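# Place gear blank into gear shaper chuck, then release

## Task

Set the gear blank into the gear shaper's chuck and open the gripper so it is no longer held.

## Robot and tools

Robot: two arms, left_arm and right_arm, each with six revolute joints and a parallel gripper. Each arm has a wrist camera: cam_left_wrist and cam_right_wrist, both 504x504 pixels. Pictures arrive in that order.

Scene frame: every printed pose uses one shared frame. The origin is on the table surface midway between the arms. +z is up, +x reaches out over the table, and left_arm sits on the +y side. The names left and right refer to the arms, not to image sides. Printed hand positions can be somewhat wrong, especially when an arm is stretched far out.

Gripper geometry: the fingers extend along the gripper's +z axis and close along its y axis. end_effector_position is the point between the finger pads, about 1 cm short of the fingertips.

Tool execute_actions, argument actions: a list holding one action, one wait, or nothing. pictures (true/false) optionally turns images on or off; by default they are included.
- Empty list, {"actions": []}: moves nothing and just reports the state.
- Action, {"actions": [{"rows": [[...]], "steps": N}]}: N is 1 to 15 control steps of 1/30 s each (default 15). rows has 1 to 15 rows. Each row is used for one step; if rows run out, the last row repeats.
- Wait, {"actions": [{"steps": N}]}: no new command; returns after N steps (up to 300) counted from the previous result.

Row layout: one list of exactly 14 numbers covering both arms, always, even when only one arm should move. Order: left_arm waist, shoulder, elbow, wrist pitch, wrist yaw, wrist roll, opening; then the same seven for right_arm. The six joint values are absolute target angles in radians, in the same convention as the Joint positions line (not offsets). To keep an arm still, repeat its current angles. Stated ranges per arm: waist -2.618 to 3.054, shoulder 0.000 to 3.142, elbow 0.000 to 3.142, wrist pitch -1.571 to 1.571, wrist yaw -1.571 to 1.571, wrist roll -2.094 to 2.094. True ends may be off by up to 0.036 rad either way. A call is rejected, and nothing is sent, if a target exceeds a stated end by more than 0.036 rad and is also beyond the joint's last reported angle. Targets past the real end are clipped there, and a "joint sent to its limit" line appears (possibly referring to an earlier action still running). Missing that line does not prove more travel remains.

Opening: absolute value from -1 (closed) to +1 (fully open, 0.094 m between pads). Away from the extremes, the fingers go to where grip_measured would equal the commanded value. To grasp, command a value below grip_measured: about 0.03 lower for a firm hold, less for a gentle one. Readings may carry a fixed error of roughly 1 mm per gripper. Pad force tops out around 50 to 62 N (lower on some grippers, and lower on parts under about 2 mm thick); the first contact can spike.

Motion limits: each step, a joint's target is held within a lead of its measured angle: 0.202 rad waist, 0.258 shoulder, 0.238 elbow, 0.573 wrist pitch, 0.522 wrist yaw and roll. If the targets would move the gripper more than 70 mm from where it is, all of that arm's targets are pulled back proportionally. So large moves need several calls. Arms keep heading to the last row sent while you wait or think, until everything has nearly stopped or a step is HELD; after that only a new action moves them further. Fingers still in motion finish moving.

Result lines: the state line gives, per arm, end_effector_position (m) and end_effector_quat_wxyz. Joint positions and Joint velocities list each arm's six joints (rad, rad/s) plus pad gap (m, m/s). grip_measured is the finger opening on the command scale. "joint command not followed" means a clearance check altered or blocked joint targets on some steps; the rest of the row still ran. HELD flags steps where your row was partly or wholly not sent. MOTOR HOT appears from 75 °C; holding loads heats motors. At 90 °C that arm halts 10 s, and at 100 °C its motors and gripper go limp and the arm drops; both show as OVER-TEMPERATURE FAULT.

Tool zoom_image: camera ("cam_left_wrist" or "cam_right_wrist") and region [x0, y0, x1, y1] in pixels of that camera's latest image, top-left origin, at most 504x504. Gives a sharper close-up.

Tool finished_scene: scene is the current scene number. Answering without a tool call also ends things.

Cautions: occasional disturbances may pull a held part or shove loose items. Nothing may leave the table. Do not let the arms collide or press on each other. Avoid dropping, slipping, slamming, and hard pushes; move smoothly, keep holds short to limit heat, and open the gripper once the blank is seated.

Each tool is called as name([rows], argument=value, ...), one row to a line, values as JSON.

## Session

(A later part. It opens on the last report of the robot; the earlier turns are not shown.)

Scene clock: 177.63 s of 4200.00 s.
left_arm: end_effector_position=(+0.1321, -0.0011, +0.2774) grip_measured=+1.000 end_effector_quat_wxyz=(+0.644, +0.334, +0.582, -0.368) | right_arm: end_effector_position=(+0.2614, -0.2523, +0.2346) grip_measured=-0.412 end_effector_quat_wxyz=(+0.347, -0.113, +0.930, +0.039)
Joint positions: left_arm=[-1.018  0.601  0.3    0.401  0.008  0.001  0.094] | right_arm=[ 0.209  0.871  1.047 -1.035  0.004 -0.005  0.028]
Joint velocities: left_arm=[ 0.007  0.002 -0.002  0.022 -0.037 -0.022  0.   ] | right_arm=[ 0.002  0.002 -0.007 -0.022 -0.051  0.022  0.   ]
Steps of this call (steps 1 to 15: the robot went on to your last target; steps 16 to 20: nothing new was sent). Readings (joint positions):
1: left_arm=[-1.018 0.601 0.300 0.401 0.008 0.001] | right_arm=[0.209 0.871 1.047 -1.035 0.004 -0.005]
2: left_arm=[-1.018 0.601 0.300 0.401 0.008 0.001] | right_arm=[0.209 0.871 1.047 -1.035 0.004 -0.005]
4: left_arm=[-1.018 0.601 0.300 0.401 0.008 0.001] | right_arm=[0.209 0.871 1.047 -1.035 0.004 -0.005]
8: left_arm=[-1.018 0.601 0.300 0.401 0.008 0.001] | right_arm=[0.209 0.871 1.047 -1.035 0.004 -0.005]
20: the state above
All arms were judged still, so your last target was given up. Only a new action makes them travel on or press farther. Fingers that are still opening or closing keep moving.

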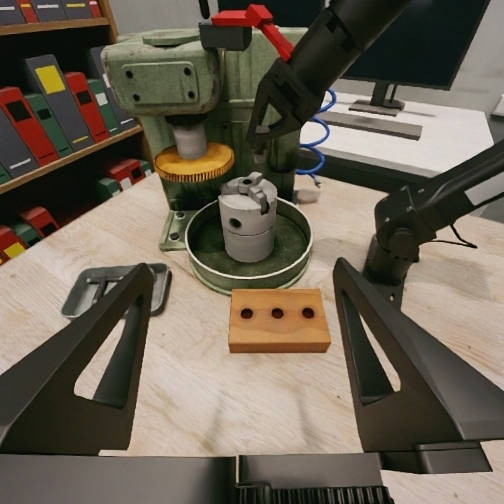

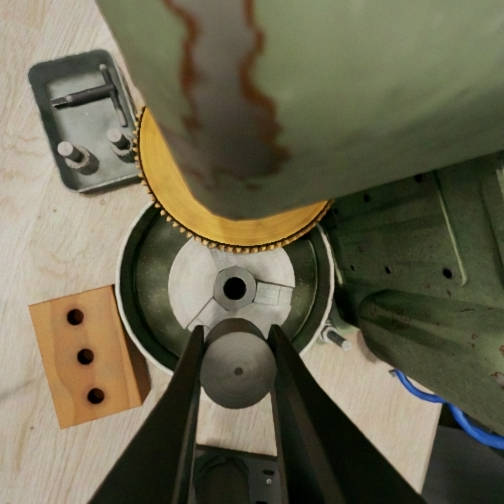

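execute_actions([
  {"rows":[[-1.02,0.6,0.32,0.4,0,0,1,0.26,0.86,1.06,-1.02,0,0,-0.46],[-1.02,0.6,0.32,0.4,0,0,1,0.32,0.85,1.07,-1.03,0,0,-0.46],[-1.02,0.6,0.32,0.4,0,0,1,0.38,0.85,1.07,-1.03,0,0,-0.46],[-1.02,0.6,0.32,0.4,0,0,1,0.44,0.85,1.07,-1.03,0,0,-0.46],[-1.02,0.6,0.32,0.4,0,0,1,0.5,0.85,1.07,-1.03,0,0,-0.46],[-1.02,0.6,0.32,0.4,0,0,1,0.56,0.85,1.07,-1.03,0,0,-0.46],[-1.02,0.6,0.32,0.4,0,0,1,0.62,0.85,1.07,-1.03,0,0,-0.46],[-1.02,0.6,0.32,0.4,0,0,1,0.68,0.85,1.07,-1.03,0,0,-0.46],[-1.02,0.6,0.32,0.4,0,0,1,0.74,0.85,1.07,-1.03,0,0,-0.46],[-1.02,0.6,0.32,0.4,0,0,1,0.8,0.85,1.07,-1.03,0,0,-0.46],[-1.02,0.6,0.32,0.4,0,0,1,0.877,0.85,1.07,-1.03,0,0,-0.46]]},
], pictures=false)

execute_actions([
  {"rows":[[-1.02,0.6,0.32,0.4,0,0,1,0.877,0.86,1.02,-0.97,0,0,-0.46],[-1.02,0.6,0.32,0.4,0,0,1,0.877,0.865,0.97,-0.92,0,0,-0.46],[-1.02,0.6,0.32,0.4,0,0,1,0.877,0.87,0.92,-0.87,0,0,-0.46],[-1.02,0.6,0.32,0.4,0,0,1,0.877,0.875,0.87,-0.82,0,0,-0.46],[-1.02,0.6,0.32,0.4,0,0,1,0.877,0.88,0.82,-0.77,0,0,-0.46],[-1.02,0.6,0.32,0.4,0,0,1,0.877,0.885,0.77,-0.72,0,0,-0.46],[-1.02,0.6,0.32,0.4,0,0,1,0.877,0.89,0.72,-0.66,0,0,-0.46],[-1.02,0.6,0.32,0.4,0,0,1,0.877,0.9,0.67,-0.61,0,0,-0.46],[-1.02,0.6,0.32,0.4,0,0,1,0.877,0.905,0.62,-0.56,0,0,-0.46],[-1.02,0.6,0.32,0.4,0,0,1,0.877,0.912,0.58,-0.51,0,0,-0.46]]},
], pictures=false)

execute_actions([
  {"steps":25},
])

Scene clock: 239.57 s of 4200.00 s.
left_arm: end_effector_position=(+0.1321, -0.0011, +0.2774) grip_measured=+1.000 end_effector_quat_wxyz=(+0.644, +0.334, +0.582, -0.368) | right_arm: end_effector_position=(+0.1736, -0.1181, +0.2341) grip_measured=-0.412 end_effector_quat_wxyz=(+0.311, -0.411, +0.843, +0.155)
Joint positions: left_arm=[-1.018  0.601  0.3    0.401  0.008  0.001  0.094] | right_arm=[ 0.87   0.871  1.047 -1.038 -0.012 -0.004  0.028]
Joint velocities: left_arm=[ 0.002  0.017  0.002  0.037 -0.007  0.022  0.   ] | right_arm=[ 0.076  0.012 -0.017  0.081  0.037  0.051  0.   ]
Steps of this call (steps 1 to 90: nothing new was sent; then 58.43 s passed at rest; steps 91 to 105: all 15 steps of this action). Readings (joint positions):
91: left_arm=[-1.018 0.601 0.300 0.401 0.008 0.001] | right_arm=[0.216 0.871 1.047 -1.035 0.008 -0.005]
92: left_arm=[-1.018 0.601 0.300 0.401 0.008 0.001] | right_arm=[0.241 0.871 1.047 -1.035 0.013 -0.005]
94: left_arm=[-1.018 0.601 0.300 0.401 0.008 0.001] | right_arm=[0.337 0.871 1.047 -1.035 0.017 -0.004]
98: left_arm=[-1.018 0.601 0.300 0.401 0.008 0.001] | right_arm=[0.579 0.871 1.047 -1.035 0.009 -0.004]
105: the state above

Scene clock: 240.07 s of 4200.00 s.
left_arm: end_effector_position=(+0.1321, -0.0011, +0.2774) grip_measured=+1.000 end_effector_quat_wxyz=(+0.644, +0.334, +0.582, -0.368) | right_arm: end_effector_position=(+0.1754, -0.1176, +0.0884) grip_measured=-0.412 end_effector_quat_wxyz=(+0.251, -0.420, +0.863, +0.123)
Joint positions: left_arm=[-1.018  0.601  0.3    0.401  0.008  0.001  0.094] | right_arm=[ 0.871  0.922  0.559 -0.642 -0.005 -0.004  0.028]
Joint velocities: left_arm=[ 0.007 -0.012 -0.022  0.007  0.022 -0.007  0.   ] | right_arm=[-0.022 -0.012  0.002  0.403  0.081  0.125 -0.   ]
Steps of this call (steps 1 to 15: all 15 steps of this action). Readings (joint positions):
1: left_arm=[-1.018 0.601 0.300 0.401 0.008 0.001] | right_arm=[0.871 0.871 1.044 -1.033 -0.012 -0.004]
2: left_arm=[-1.018 0.601 0.300 0.401 0.008 0.001] | right_arm=[0.871 0.871 1.031 -1.016 -0.010 -0.004]
4: left_arm=[-1.018 0.601 0.300 0.401 0.008 0.001] | right_arm=[0.871 0.871 0.969 -0.949 -0.009 -0.004]
8: left_arm=[-1.018 0.601 0.300 0.401 0.008 0.001] | right_arm=[0.871 0.880 0.762 -0.796 -0.007 -0.004]
15: the state above

Scene clock: 240.90 s of 4200.00 s.
left_arm: end_effector_position=(+0.1321, -0.0011, +0.2774) grip_measured=+1.000 end_effector_quat_wxyz=(+0.644, +0.334, +0.582, -0.368) | right_arm: end_effector_position=(+0.1876, -0.1023, +0.1022) grip_measured=-0.412 end_effector_quat_wxyz=(+0.292, -0.414, +0.850, +0.143)
Joint positions: left_arm=[-1.018  0.601  0.3    0.401  0.008  0.001  0.094] | right_arm=[ 0.871  0.922  0.559 -0.546 -0.005 -0.004  0.028]
Joint velocities: left_arm=[-0.007 -0.012  0.002 -0.007  0.051  0.051  0.   ] | right_arm=[-0.022 -0.012  0.002 -0.037  0.037  0.051 -0.001]
Steps of this call (steps 1 to 25: the robot went on to your last target). Readings (joint positions):
1: left_arm=[-1.018 0.601 0.300 0.401 0.008 0.001] | right_arm=[0.871 0.922 0.559 -0.623 -0.005 -0.004]
2: left_arm=[-1.018 0.601 0.300 0.401 0.008 0.001] | right_arm=[0.871 0.922 0.559 -0.604 -0.005 -0.004]
4: left_arm=[-1.018 0.601 0.300 0.401 0.008 0.001] | right_arm=[0.871 0.922 0.559 -0.578 -0.005 -0.004]
8: left_arm=[-1.018 0.601 0.300 0.401 0.008 0.001] | right_arm=[0.871 0.922 0.559 -0.555 -0.005 -0.004]
25: the state above

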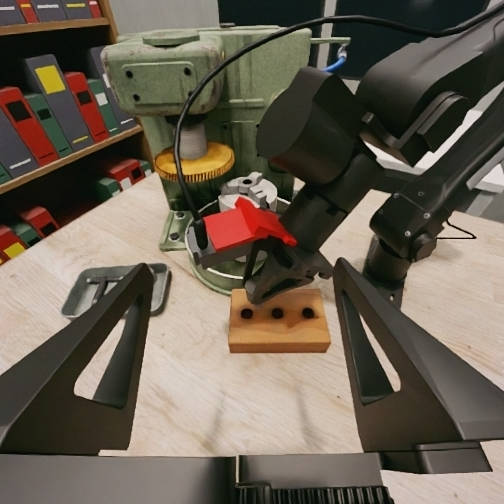

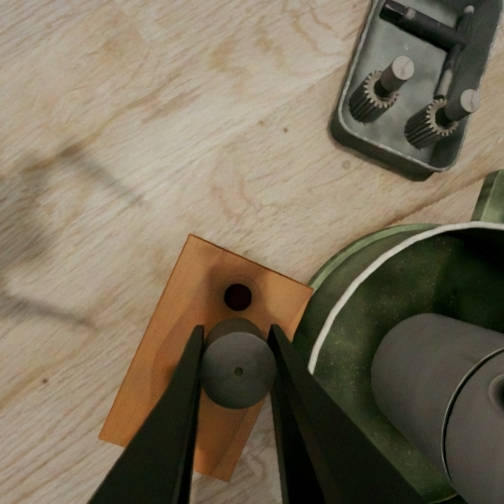

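execute_actions([
  {"rows":[[-1.02,0.6,0.32,0.4,0,0,1,0.86,0.925,0.57,-0.48,0,0,-0.46],[-1.02,0.6,0.32,0.4,0,0,1,0.855,0.93,0.57,-0.45,0,0,-0.46],[-1.02,0.6,0.32,0.4,0,0,1,0.849,0.935,0.57,-0.436,0,0,-0.46],[-1.02,0.6,0.32,0.4,0,0,1,0.849,0.94,0.57,-0.436,0,0,-0.46],[-1.02,0.6,0.32,0.4,0,0,1,0.849,0.945,0.57,-0.436,0,0,-0.46],[-1.02,0.6,0.32,0.4,0,0,1,0.849,0.95,0.57,-0.436,0,0,-0.46],[-1.02,0.6,0.32,0.4,0,0,1,0.849,0.955,0.57,-0.436,0,0,-0.46],[-1.02,0.6,0.32,0.4,0,0,1,0.849,0.96,0.57,-0.436,0,0,-0.46],[-1.02,0.6,0.32,0.4,0,0,1,0.849,0.965,0.57,-0.436,0,0,-0.46]]},
], pictures=false)

execute_actions([
  {"steps":20},
])

Scene clock: 256.93 s of 4200.00 s.
left_arm: end_effector_position=(+0.1321, -0.0011, +0.2774) grip_measured=+1.000 end_effector_quat_wxyz=(+0.644, +0.334, +0.582, -0.368) | right_arm: end_effector_position=(+0.1986, -0.0944, +0.1035) grip_measured=-0.412 end_effector_quat_wxyz=(+0.307, -0.406, +0.848, +0.147)
Joint positions: left_arm=[-1.018  0.601  0.3    0.401  0.008  0.001  0.094] | right_arm=[ 0.858  0.96   0.559 -0.475 -0.004 -0.004  0.028]
Joint velocities: left_arm=[-0.002  0.012 -0.007 -0.037  0.095  0.066  0.   ] | right_arm=[ 0.002 -0.002  0.007  0.007 -0.007 -0.007  0.001]
Steps of this call (steps 1 to 15: the robot went on to your last target; steps 16 to 90: nothing new was sent; then 12.53 s passed at rest; steps 91 to 105: all 15 steps of this action). Readings (joint positions):
91: left_arm=[-1.018 0.601 0.300 0.401 0.008 0.001] | right_arm=[0.871 0.922 0.559 -0.543 -0.005 -0.004]
92: left_arm=[-1.018 0.601 0.300 0.401 0.008 0.001] | right_arm=[0.870 0.922 0.559 -0.536 -0.005 -0.004]
94: left_arm=[-1.018 0.601 0.300 0.401 0.008 0.001] | right_arm=[0.863 0.925 0.559 -0.514 -0.005 -0.004]
98: left_arm=[-1.018 0.601 0.300 0.401 0.008 0.001] | right_arm=[0.858 0.944 0.559 -0.484 -0.004 -0.004]
105: the state above

Scene clock: 257.60 s of 4200.00 s.
left_arm: end_effector_position=(+0.1321, -0.0011, +0.2774) grip_measured=+1.000 end_effector_quat_wxyz=(+0.644, +0.334, +0.582, -0.368) | right_arm: end_effector_position=(+0.1990, -0.0940, +0.1040) grip_measured=-0.412 end_effector_quat_wxyz=(+0.308, -0.406, +0.848, +0.148)
Joint positions: left_arm=[-1.018  0.601  0.3    0.401  0.008  0.001  0.094] | right_arm=[ 0.858  0.96   0.559 -0.472 -0.004 -0.004  0.028]
Joint velocities: left_arm=[ 0.017  0.002 -0.017  0.11  -0.11  -0.022  0.   ] | right_arm=[ 0.012 -0.017 -0.002  0.007 -0.037  0.007 -0.001]
Steps of this call (steps 1 to 15: the robot went on to your last target; steps 16 to 20: nothing new was sent). Readings (joint positions):
1: left_arm=[-1.018 0.601 0.300 0.401 0.008 0.001] | right_arm=[0.858 0.960 0.559 -0.475 -0.004 -0.004]
2: left_arm=[-1.018 0.601 0.300 0.401 0.008 0.001] | right_arm=[0.858 0.960 0.559 -0.474 -0.004 -0.004]
4: left_arm=[-1.018 0.601 0.300 0.401 0.008 0.001] | right_arm=[0.858 0.960 0.559 -0.473 -0.004 -0.004]
8: left_arm=[-1.018 0.601 0.300 0.401 0.008 0.001] | right_arm=[0.858 0.960 0.559 -0.473 -0.004 -0.004]
20: the state above
All arms were judged still, so your last target was given up. Only a new action makes them travel on or press farther. Fingers that are still opening or closing keep moving.

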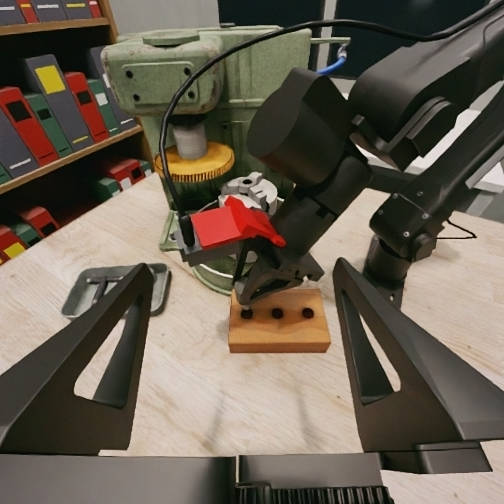

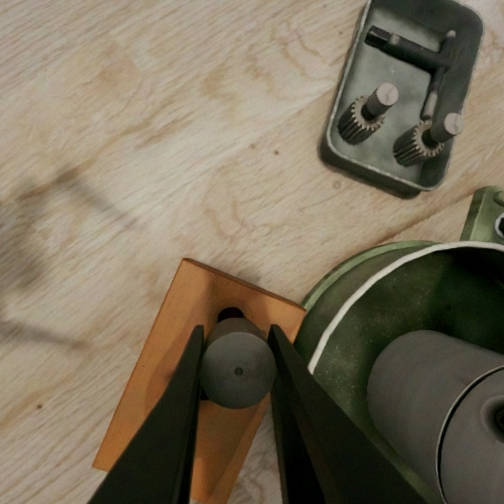

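execute_actions([
  {"rows":[[-1.02,0.6,0.32,0.4,0,0,1,0.849,0.97,0.552,-0.42,0,0,-0.46],[-1.02,0.6,0.32,0.4,0,0,1,0.849,0.973,0.547,-0.41,0,0,-0.46],[-1.02,0.6,0.32,0.4,0,0,1,0.849,0.975,0.542,-0.403,0,0,-0.46],[-1.02,0.6,0.32,0.4,0,0,1,0.849,0.977,0.537,-0.396,0,0,-0.46],[-1.02,0.6,0.32,0.4,0,0,1,0.849,0.979,0.532,-0.389,0,0,-0.46],[-1.02,0.6,0.32,0.4,0,0,1,0.849,0.981,0.527,-0.382,0,0,-0.46],[-1.02,0.6,0.32,0.4,0,0,1,0.849,0.983,0.522,-0.375,0,0,-0.46],[-1.02,0.6,0.32,0.4,0,0,1,0.849,0.985,0.517,-0.368,0,0,-0.46],[-1.02,0.6,0.32,0.4,0,0,1,0.849,0.987,0.512,-0.361,0,0,-0.46],[-1.02,0.6,0.32,0.4,0,0,1,0.849,0.989,0.507,-0.354,0,0,-0.46],[-1.02,0.6,0.32,0.4,0,0,1,0.849,0.991,0.5,-0.347,0,0,-0.46],[-1.02,0.6,0.32,0.4,0,0,1,0.849,0.993,0.493,-0.346,0,0,-0.46]]},
], pictures=false)

execute_actions([
  {"rows":[[-1.02,0.6,0.32,0.4,0,0,1,0.849,0.995,0.49,-0.335,0,0,-0.46],[-1.02,0.6,0.32,0.4,0,0,1,0.849,0.997,0.485,-0.325,0,0,-0.46],[-1.02,0.6,0.32,0.4,0,0,1,0.849,0.999,0.48,-0.318,0,0,-0.46],[-1.02,0.6,0.32,0.4,0,0,1,0.849,1.001,0.475,-0.31,0,0,-0.46],[-1.02,0.6,0.32,0.4,0,0,1,0.849,1.003,0.47,-0.303,0,0,-0.46],[-1.02,0.6,0.32,0.4,0,0,1,0.849,1.006,0.465,-0.296,0,0,-0.46],[-1.02,0.6,0.32,0.4,0,0,1,0.849,1.008,0.46,-0.289,0,0,-0.46],[-1.02,0.6,0.32,0.4,0,0,1,0.849,1.01,0.455,-0.282,0,0,-0.46],[-1.02,0.6,0.32,0.4,0,0,1,0.849,1.013,0.45,-0.274,0,0,-0.46],[-1.02,0.6,0.32,0.4,0,0,1,0.849,1.015,0.445,-0.267,0,0,-0.46],[-1.02,0.6,0.32,0.4,0,0,1,0.849,1.018,0.438,-0.266,0,0,-0.46]]},
], pictures=false)

execute_actions([
  {"steps":20},
])

Scene clock: 277.43 s of 4200.00 s.
left_arm: end_effector_position=(+0.1321, -0.0011, +0.2774) grip_measured=+1.000 end_effector_quat_wxyz=(+0.644, +0.334, +0.582, -0.368) | right_arm: end_effector_position=(+0.1982, -0.0949, +0.0839) grip_measured=-0.412 end_effector_quat_wxyz=(+0.302, -0.407, +0.850, +0.145)
Joint positions: left_arm=[-1.018  0.601  0.3    0.401  0.008  0.001  0.094] | right_arm=[ 0.858  0.988  0.498 -0.397 -0.004 -0.004  0.028]
Joint velocities: left_arm=[-0.012  0.012 -0.017  0.051  0.007 -0.081  0.   ] | right_arm=[ 0.002  0.002 -0.061 -0.007 -0.037 -0.007 -0.001]
Steps of this call (steps 1 to 90: nothing new was sent; then 16.33 s passed at rest; steps 91 to 105: all 15 steps of this action). Readings (joint positions):
91: left_arm=[-1.018 0.601 0.300 0.401 0.008 0.001] | right_arm=[0.858 0.960 0.559 -0.471 -0.004 -0.004]
92: left_arm=[-1.018 0.601 0.300 0.401 0.008 0.001] | right_arm=[0.858 0.960 0.559 -0.468 -0.004 -0.004]
94: left_arm=[-1.018 0.601 0.300 0.401 0.008 0.001] | right_arm=[0.858 0.963 0.555 -0.453 -0.004 -0.004]
98: left_arm=[-1.018 0.601 0.300 0.401 0.008 0.001] | right_arm=[0.858 0.975 0.534 -0.426 -0.004 -0.004]
105: the state above

Scene clock: 277.93 s of 4200.00 s.
left_arm: end_effector_position=(+0.1321, -0.0011, +0.2774) grip_measured=+1.000 end_effector_quat_wxyz=(+0.644, +0.334, +0.582, -0.368) | right_arm: end_effector_position=(+0.2000, -0.0927, +0.0714) grip_measured=-0.412 end_effector_quat_wxyz=(+0.309, -0.406, +0.847, +0.148)
Joint positions: left_arm=[-1.018  0.601  0.3    0.401  0.008  0.001  0.094] | right_arm=[ 0.858  1.012  0.445 -0.306 -0.004 -0.004  0.028]
Joint velocities: left_arm=[-0.002 -0.022 -0.007 -0.051 -0.081 -0.022  0.   ] | right_arm=[ 0.002 -0.017 -0.007 -0.051 -0.037  0.066 -0.   ]
Steps of this call (steps 1 to 15: all 15 steps of this action). Readings (joint positions):
1: left_arm=[-1.018 0.601 0.300 0.401 0.008 0.001] | right_arm=[0.858 0.988 0.496 -0.394 -0.004 -0.004]
2: left_arm=[-1.018 0.601 0.300 0.401 0.008 0.001] | right_arm=[0.858 0.989 0.494 -0.390 -0.004 -0.004]
4: left_arm=[-1.018 0.601 0.300 0.401 0.008 0.001] | right_arm=[0.858 0.991 0.489 -0.375 -0.004 -0.004]
8: left_arm=[-1.018 0.601 0.300 0.401 0.008 0.001] | right_arm=[0.858 0.999 0.471 -0.343 -0.004 -0.004]
15: the state above

Scene clock: 278.60 s of 4200.00 s.
left_arm: end_effector_position=(+0.1321, -0.0011, +0.2774) grip_measured=+1.000 end_effector_quat_wxyz=(+0.644, +0.334, +0.582, -0.368) | right_arm: end_effector_position=(+0.2002, -0.0925, +0.0714) grip_measured=-0.412 end_effector_quat_wxyz=(+0.310, -0.406, +0.847, +0.149)
Joint positions: left_arm=[-1.018  0.601  0.3    0.401  0.008  0.001  0.094] | right_arm=[ 0.858  1.012  0.444 -0.303 -0.004 -0.004  0.028]
Joint velocities: left_arm=[ 0.007  0.022  0.002 -0.051  0.007  0.007  0.   ] | right_arm=[ 0.007  0.002  0.007  0.051 -0.051  0.007  0.001]
Steps of this call (steps 1 to 15: the robot went on to your last target; steps 16 to 20: nothing new was sent). Readings (joint positions):
1: left_arm=[-1.018 0.601 0.300 0.401 0.008 0.001] | right_arm=[0.858 1.012 0.445 -0.305 -0.004 -0.004]
2: left_arm=[-1.018 0.601 0.300 0.401 0.008 0.001] | right_arm=[0.858 1.012 0.445 -0.304 -0.004 -0.004]
4: left_arm=[-1.018 0.601 0.300 0.401 0.008 0.001] | right_arm=[0.858 1.012 0.444 -0.304 -0.004 -0.004]
8: left_arm=[-1.018 0.601 0.300 0.401 0.008 0.001] | right_arm=[0.858 1.012 0.444 -0.303 -0.004 -0.004]
20: the state above
All arms were judged still, so your last target was given up. Only a new action makes them travel on or press farther. Fingers that are still opening or closing keep moving.

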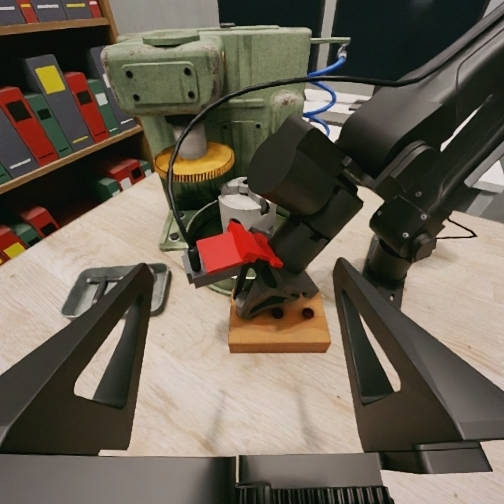

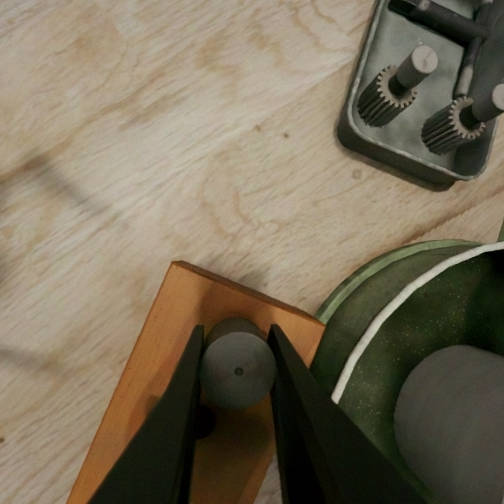

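execute_actions([
  {"rows":[[-1.02,0.6,0.32,0.4,0,0,1,0.855,1.012,0.444,-0.29,0,0,-0.3],[-1.02,0.6,0.32,0.4,0,0,1,0.855,1.012,0.444,-0.29,0,0,-0.05]],"steps":10},
], pictures=false)

execute_actions([
  {"rows":[[-1.02,0.6,0.32,0.4,0,0,1,0.855,0.995,0.43,-0.25,0,0,-0.05],[-1.02,0.6,0.32,0.4,0,0,1,0.855,0.983,0.413,-0.225,0,0,-0.05],[-1.02,0.6,0.32,0.4,0,0,1,0.855,0.971,0.396,-0.2,0,0,-0.05],[-1.02,0.6,0.32,0.4,0,0,1,0.855,0.959,0.379,-0.18,0,0,-0.05],[-1.02,0.6,0.32,0.4,0,0,1,0.855,0.947,0.362,-0.16,0,0,-0.05],[-1.02,0.6,0.32,0.4,0,0,1,0.855,0.935,0.345,-0.14,0,0,-0.05],[-1.02,0.6,0.32,0.4,0,0,1,0.855,0.923,0.328,-0.12,0,0,-0.05],[-1.02,0.6,0.32,0.4,0,0,1,0.855,0.911,0.311,-0.1,0,0,-0.05],[-1.02,0.6,0.32,0.4,0,0,1,0.855,0.899,0.294,-0.08,0,0,-0.05],[-1.02,0.6,0.32,0.4,0,0,1,0.855,0.887,0.277,-0.06,0,0,-0.05],[-1.02,0.6,0.32,0.4,0,0,1,0.855,0.87,0.255,-0.045,0,0,-0.05]]},
], pictures=false)

execute_actions([
  {"steps":20},
])

Scene clock: 291.77 s of 4200.00 s.
left_arm: end_effector_position=(+0.1321, -0.0011, +0.2774) grip_measured=+1.000 end_effector_quat_wxyz=(+0.644, +0.334, +0.582, -0.368) | right_arm: end_effector_position=(+0.2004, -0.0922, +0.0717) grip_measured=-0.052 end_effector_quat_wxyz=(+0.310, -0.405, +0.847, +0.149)
Joint positions: left_arm=[-1.018  0.601  0.3    0.401  0.008  0.001  0.094] | right_arm=[ 0.858  1.012  0.444 -0.301 -0.004 -0.004  0.045]
Joint velocities: left_arm=[-0.002  0.002  0.002 -0.007 -0.007  0.022  0.   ] | right_arm=[-0.012 -0.002  0.002  0.095  0.066  0.051 -0.001]
Steps of this call (steps 1 to 90: nothing new was sent; then 9.83 s passed at rest; steps 91 to 100: all 10 steps of this action). Readings (joint positions):
91: left_arm=[-1.018 0.601 0.300 0.401 0.008 0.001] | right_arm=[0.858 1.012 0.444 -0.303 -0.004 -0.004]
92: left_arm=[-1.018 0.601 0.300 0.401 0.008 0.001] | right_arm=[0.858 1.012 0.444 -0.302 -0.004 -0.004]
94: left_arm=[-1.018 0.601 0.300 0.401 0.008 0.001] | right_arm=[0.858 1.012 0.444 -0.301 -0.004 -0.004]
98: left_arm=[-1.018 0.601 0.300 0.401 0.008 0.001] | right_arm=[0.858 1.012 0.444 -0.301 -0.004 -0.004]
100: the state above

Scene clock: 292.27 s of 4200.00 s.
left_arm: end_effector_position=(+0.1321, -0.0011, +0.2774) grip_measured=+1.000 end_effector_quat_wxyz=(+0.644, +0.334, +0.582, -0.368) | right_arm: end_effector_position=(+0.1967, -0.0967, +0.0634) grip_measured=-0.052 end_effector_quat_wxyz=(+0.370, -0.394, +0.823, +0.177)
Joint positions: left_arm=[-1.018  0.601  0.3    0.401  0.008  0.001  0.094] | right_arm=[ 0.858  0.894  0.264 -0.097 -0.004 -0.004  0.045]
Joint velocities: left_arm=[-0.002 -0.007 -0.002  0.022 -0.022  0.022  0.   ] | right_arm=[ 0.002  0.007 -0.051  0.154  0.022  0.022  0.   ]
Steps of this call (steps 1 to 15: all 15 steps of this action). Readings (joint positions):
1: left_arm=[-1.018 0.601 0.300 0.401 0.008 0.001] | right_arm=[0.858 1.012 0.444 -0.297 -0.004 -0.004]
2: left_arm=[-1.018 0.601 0.300 0.401 0.008 0.001] | right_arm=[0.858 1.011 0.441 -0.286 -0.004 -0.004]
4: left_arm=[-1.018 0.601 0.300 0.401 0.008 0.001] | right_arm=[0.858 0.999 0.421 -0.251 -0.004 -0.004]
8: left_arm=[-1.018 0.601 0.300 0.401 0.008 0.001] | right_arm=[0.858 0.952 0.354 -0.182 -0.004 -0.004]
15: the state above

Scene clock: 292.93 s of 4200.00 s.
left_arm: end_effector_position=(+0.1321, -0.0011, +0.2774) grip_measured=+1.000 end_effector_quat_wxyz=(+0.644, +0.334, +0.582, -0.368) | right_arm: end_effector_position=(+0.2006, -0.0919, +0.0705) grip_measured=-0.052 end_effector_quat_wxyz=(+0.385, -0.391, +0.816, +0.184)
Joint positions: left_arm=[-1.018  0.601  0.3    0.401  0.008  0.001  0.094] | right_arm=[ 0.858  0.894  0.263 -0.058 -0.004 -0.004  0.045]
Joint velocities: left_arm=[ 0.022 -0.012 -0.007  0.037 -0.007 -0.022  0.   ] | right_arm=[ 0.007 -0.012  0.002  0.051 -0.066 -0.007 -0.   ]
Steps of this call (steps 1 to 20: the robot went on to your last target). Readings (joint positions):
1: left_arm=[-1.018 0.601 0.300 0.401 0.008 0.001] | right_arm=[0.858 0.894 0.263 -0.091 -0.004 -0.004]
2: left_arm=[-1.018 0.601 0.300 0.401 0.008 0.001] | right_arm=[0.858 0.894 0.263 -0.085 -0.004 -0.004]
4: left_arm=[-1.018 0.601 0.300 0.401 0.008 0.001] | right_arm=[0.858 0.894 0.263 -0.074 -0.004 -0.004]
8: left_arm=[-1.018 0.601 0.300 0.401 0.008 0.001] | right_arm=[0.858 0.894 0.263 -0.063 -0.004 -0.004]
20: the state above

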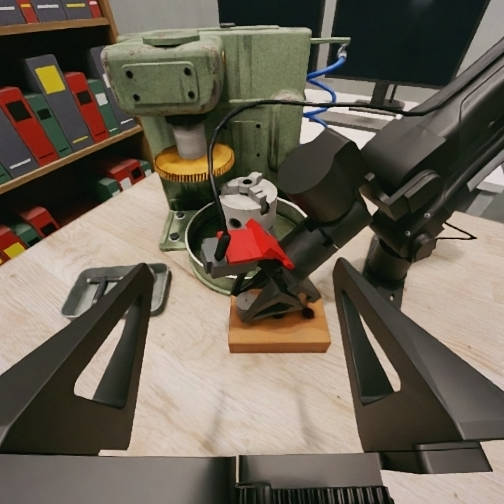

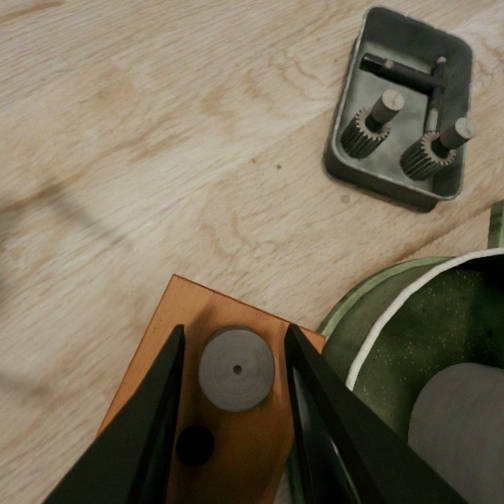

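execute_actions([
  {"rows":[[-1.02,0.6,0.32,0.4,0,0,1,0.855,0.865,0.25,0.0,0,0,-0.05],[-1.02,0.6,0.32,0.4,0,0,1,0.855,0.858,0.237,0.03,0,0,-0.05],[-1.02,0.6,0.32,0.4,0,0,1,0.855,0.851,0.223,0.055,0,0,-0.05],[-1.02,0.6,0.32,0.4,0,0,1,0.855,0.844,0.209,0.08,0,0,-0.05],[-1.02,0.6,0.32,0.4,0,0,1,0.855,0.838,0.195,0.1,0,0,-0.05],[-1.02,0.6,0.32,0.4,0,0,1,0.855,0.832,0.181,0.12,0,0,-0.05],[-1.02,0.6,0.32,0.4,0,0,1,0.855,0.826,0.167,0.14,0,0,-0.05],[-1.02,0.6,0.32,0.4,0,0,1,0.855,0.82,0.153,0.16,0,0,-0.05],[-1.02,0.6,0.32,0.4,0,0,1,0.855,0.815,0.139,0.18,0,0,-0.05],[-1.02,0.6,0.32,0.4,0,0,1,0.855,0.81,0.125,0.2,0,0,-0.05],[-1.02,0.6,0.32,0.4,0,0,1,0.855,0.805,0.111,0.22,0,0,-0.05],[-1.02,0.6,0.32,0.4,0,0,1,0.855,0.8,0.097,0.24,0,0,-0.05],[-1.02,0.6,0.32,0.4,0,0,1,0.855,0.796,0.083,0.25,0,0,-0.05],[-1.02,0.6,0.32,0.4,0,0,1,0.855,0.793,0.07,0.25,0,0,-0.05]]},
], pictures=false)

execute_actions([
  {"steps":20},
])

Scene clock: 304.90 s of 4200.00 s.
left_arm: end_effector_position=(+0.1321, -0.0011, +0.2774) grip_measured=+1.000 end_effector_quat_wxyz=(+0.644, +0.334, +0.582, -0.368) | right_arm: end_effector_position=(+0.1988, -0.0942, +0.0677) grip_measured=-0.052 end_effector_quat_wxyz=(+0.448, -0.375, +0.783, +0.214)
Joint positions: left_arm=[-1.018  0.601  0.3    0.401  0.008  0.001  0.094] | right_arm=[ 0.858  0.818  0.094  0.191 -0.004 -0.004  0.045]
Joint velocities: left_arm=[ 0.002  0.012  0.002  0.022 -0.168  0.022  0.   ] | right_arm=[-0.012 -0.061 -0.291  0.271 -0.066  0.007 -0.   ]
Steps of this call (steps 1 to 15: the robot went on to your last target; steps 16 to 90: nothing new was sent; then 8.47 s passed at rest; steps 91 to 105: all 15 steps of this action). Readings (joint positions):
91: left_arm=[-1.018 0.601 0.300 0.401 0.008 0.001] | right_arm=[0.858 0.894 0.263 -0.054 -0.004 -0.004]
92: left_arm=[-1.018 0.601 0.300 0.401 0.008 0.001] | right_arm=[0.858 0.892 0.261 -0.042 -0.004 -0.004]
94: left_arm=[-1.018 0.601 0.300 0.401 0.008 0.001] | right_arm=[0.858 0.878 0.245 -0.004 -0.004 -0.004]
98: left_arm=[-1.018 0.601 0.300 0.401 0.008 0.001] | right_arm=[0.858 0.851 0.192 0.075 -0.004 -0.004]
105: the state above

Scene clock: 305.57 s of 4200.00 s.
left_arm: end_effector_position=(+0.1321, -0.0011, +0.2774) grip_measured=+1.000 end_effector_quat_wxyz=(+0.644, +0.334, +0.582, -0.368) | right_arm: end_effector_position=(+0.2002, -0.0925, +0.0715) grip_measured=-0.052 end_effector_quat_wxyz=(+0.460, -0.372, +0.776, +0.220)
Joint positions: left_arm=[-1.018  0.601  0.3    0.401  0.008  0.001  0.094] | right_arm=[ 0.858  0.817  0.079  0.237 -0.004 -0.004  0.045]
Joint velocities: left_arm=[ 0.002 -0.007  0.007 -0.007 -0.037 -0.007  0.   ] | right_arm=[ 0.012  0.017 -0.007  0.007  0.022 -0.051 -0.   ]
Steps of this call (steps 1 to 20: the robot went on to your last target). Readings (joint positions):
1: left_arm=[-1.018 0.601 0.300 0.401 0.008 0.001] | right_arm=[0.858 0.817 0.086 0.198 -0.004 -0.004]
2: left_arm=[-1.018 0.601 0.300 0.401 0.008 0.001] | right_arm=[0.858 0.817 0.082 0.203 -0.004 -0.004]
4: left_arm=[-1.018 0.601 0.300 0.401 0.008 0.001] | right_arm=[0.858 0.817 0.079 0.211 -0.004 -0.004]
8: left_arm=[-1.018 0.601 0.300 0.401 0.008 0.001] | right_arm=[0.858 0.817 0.079 0.228 -0.004 -0.004]
20: the state above

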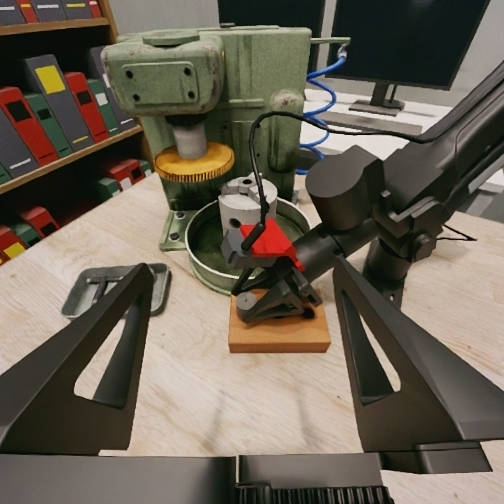

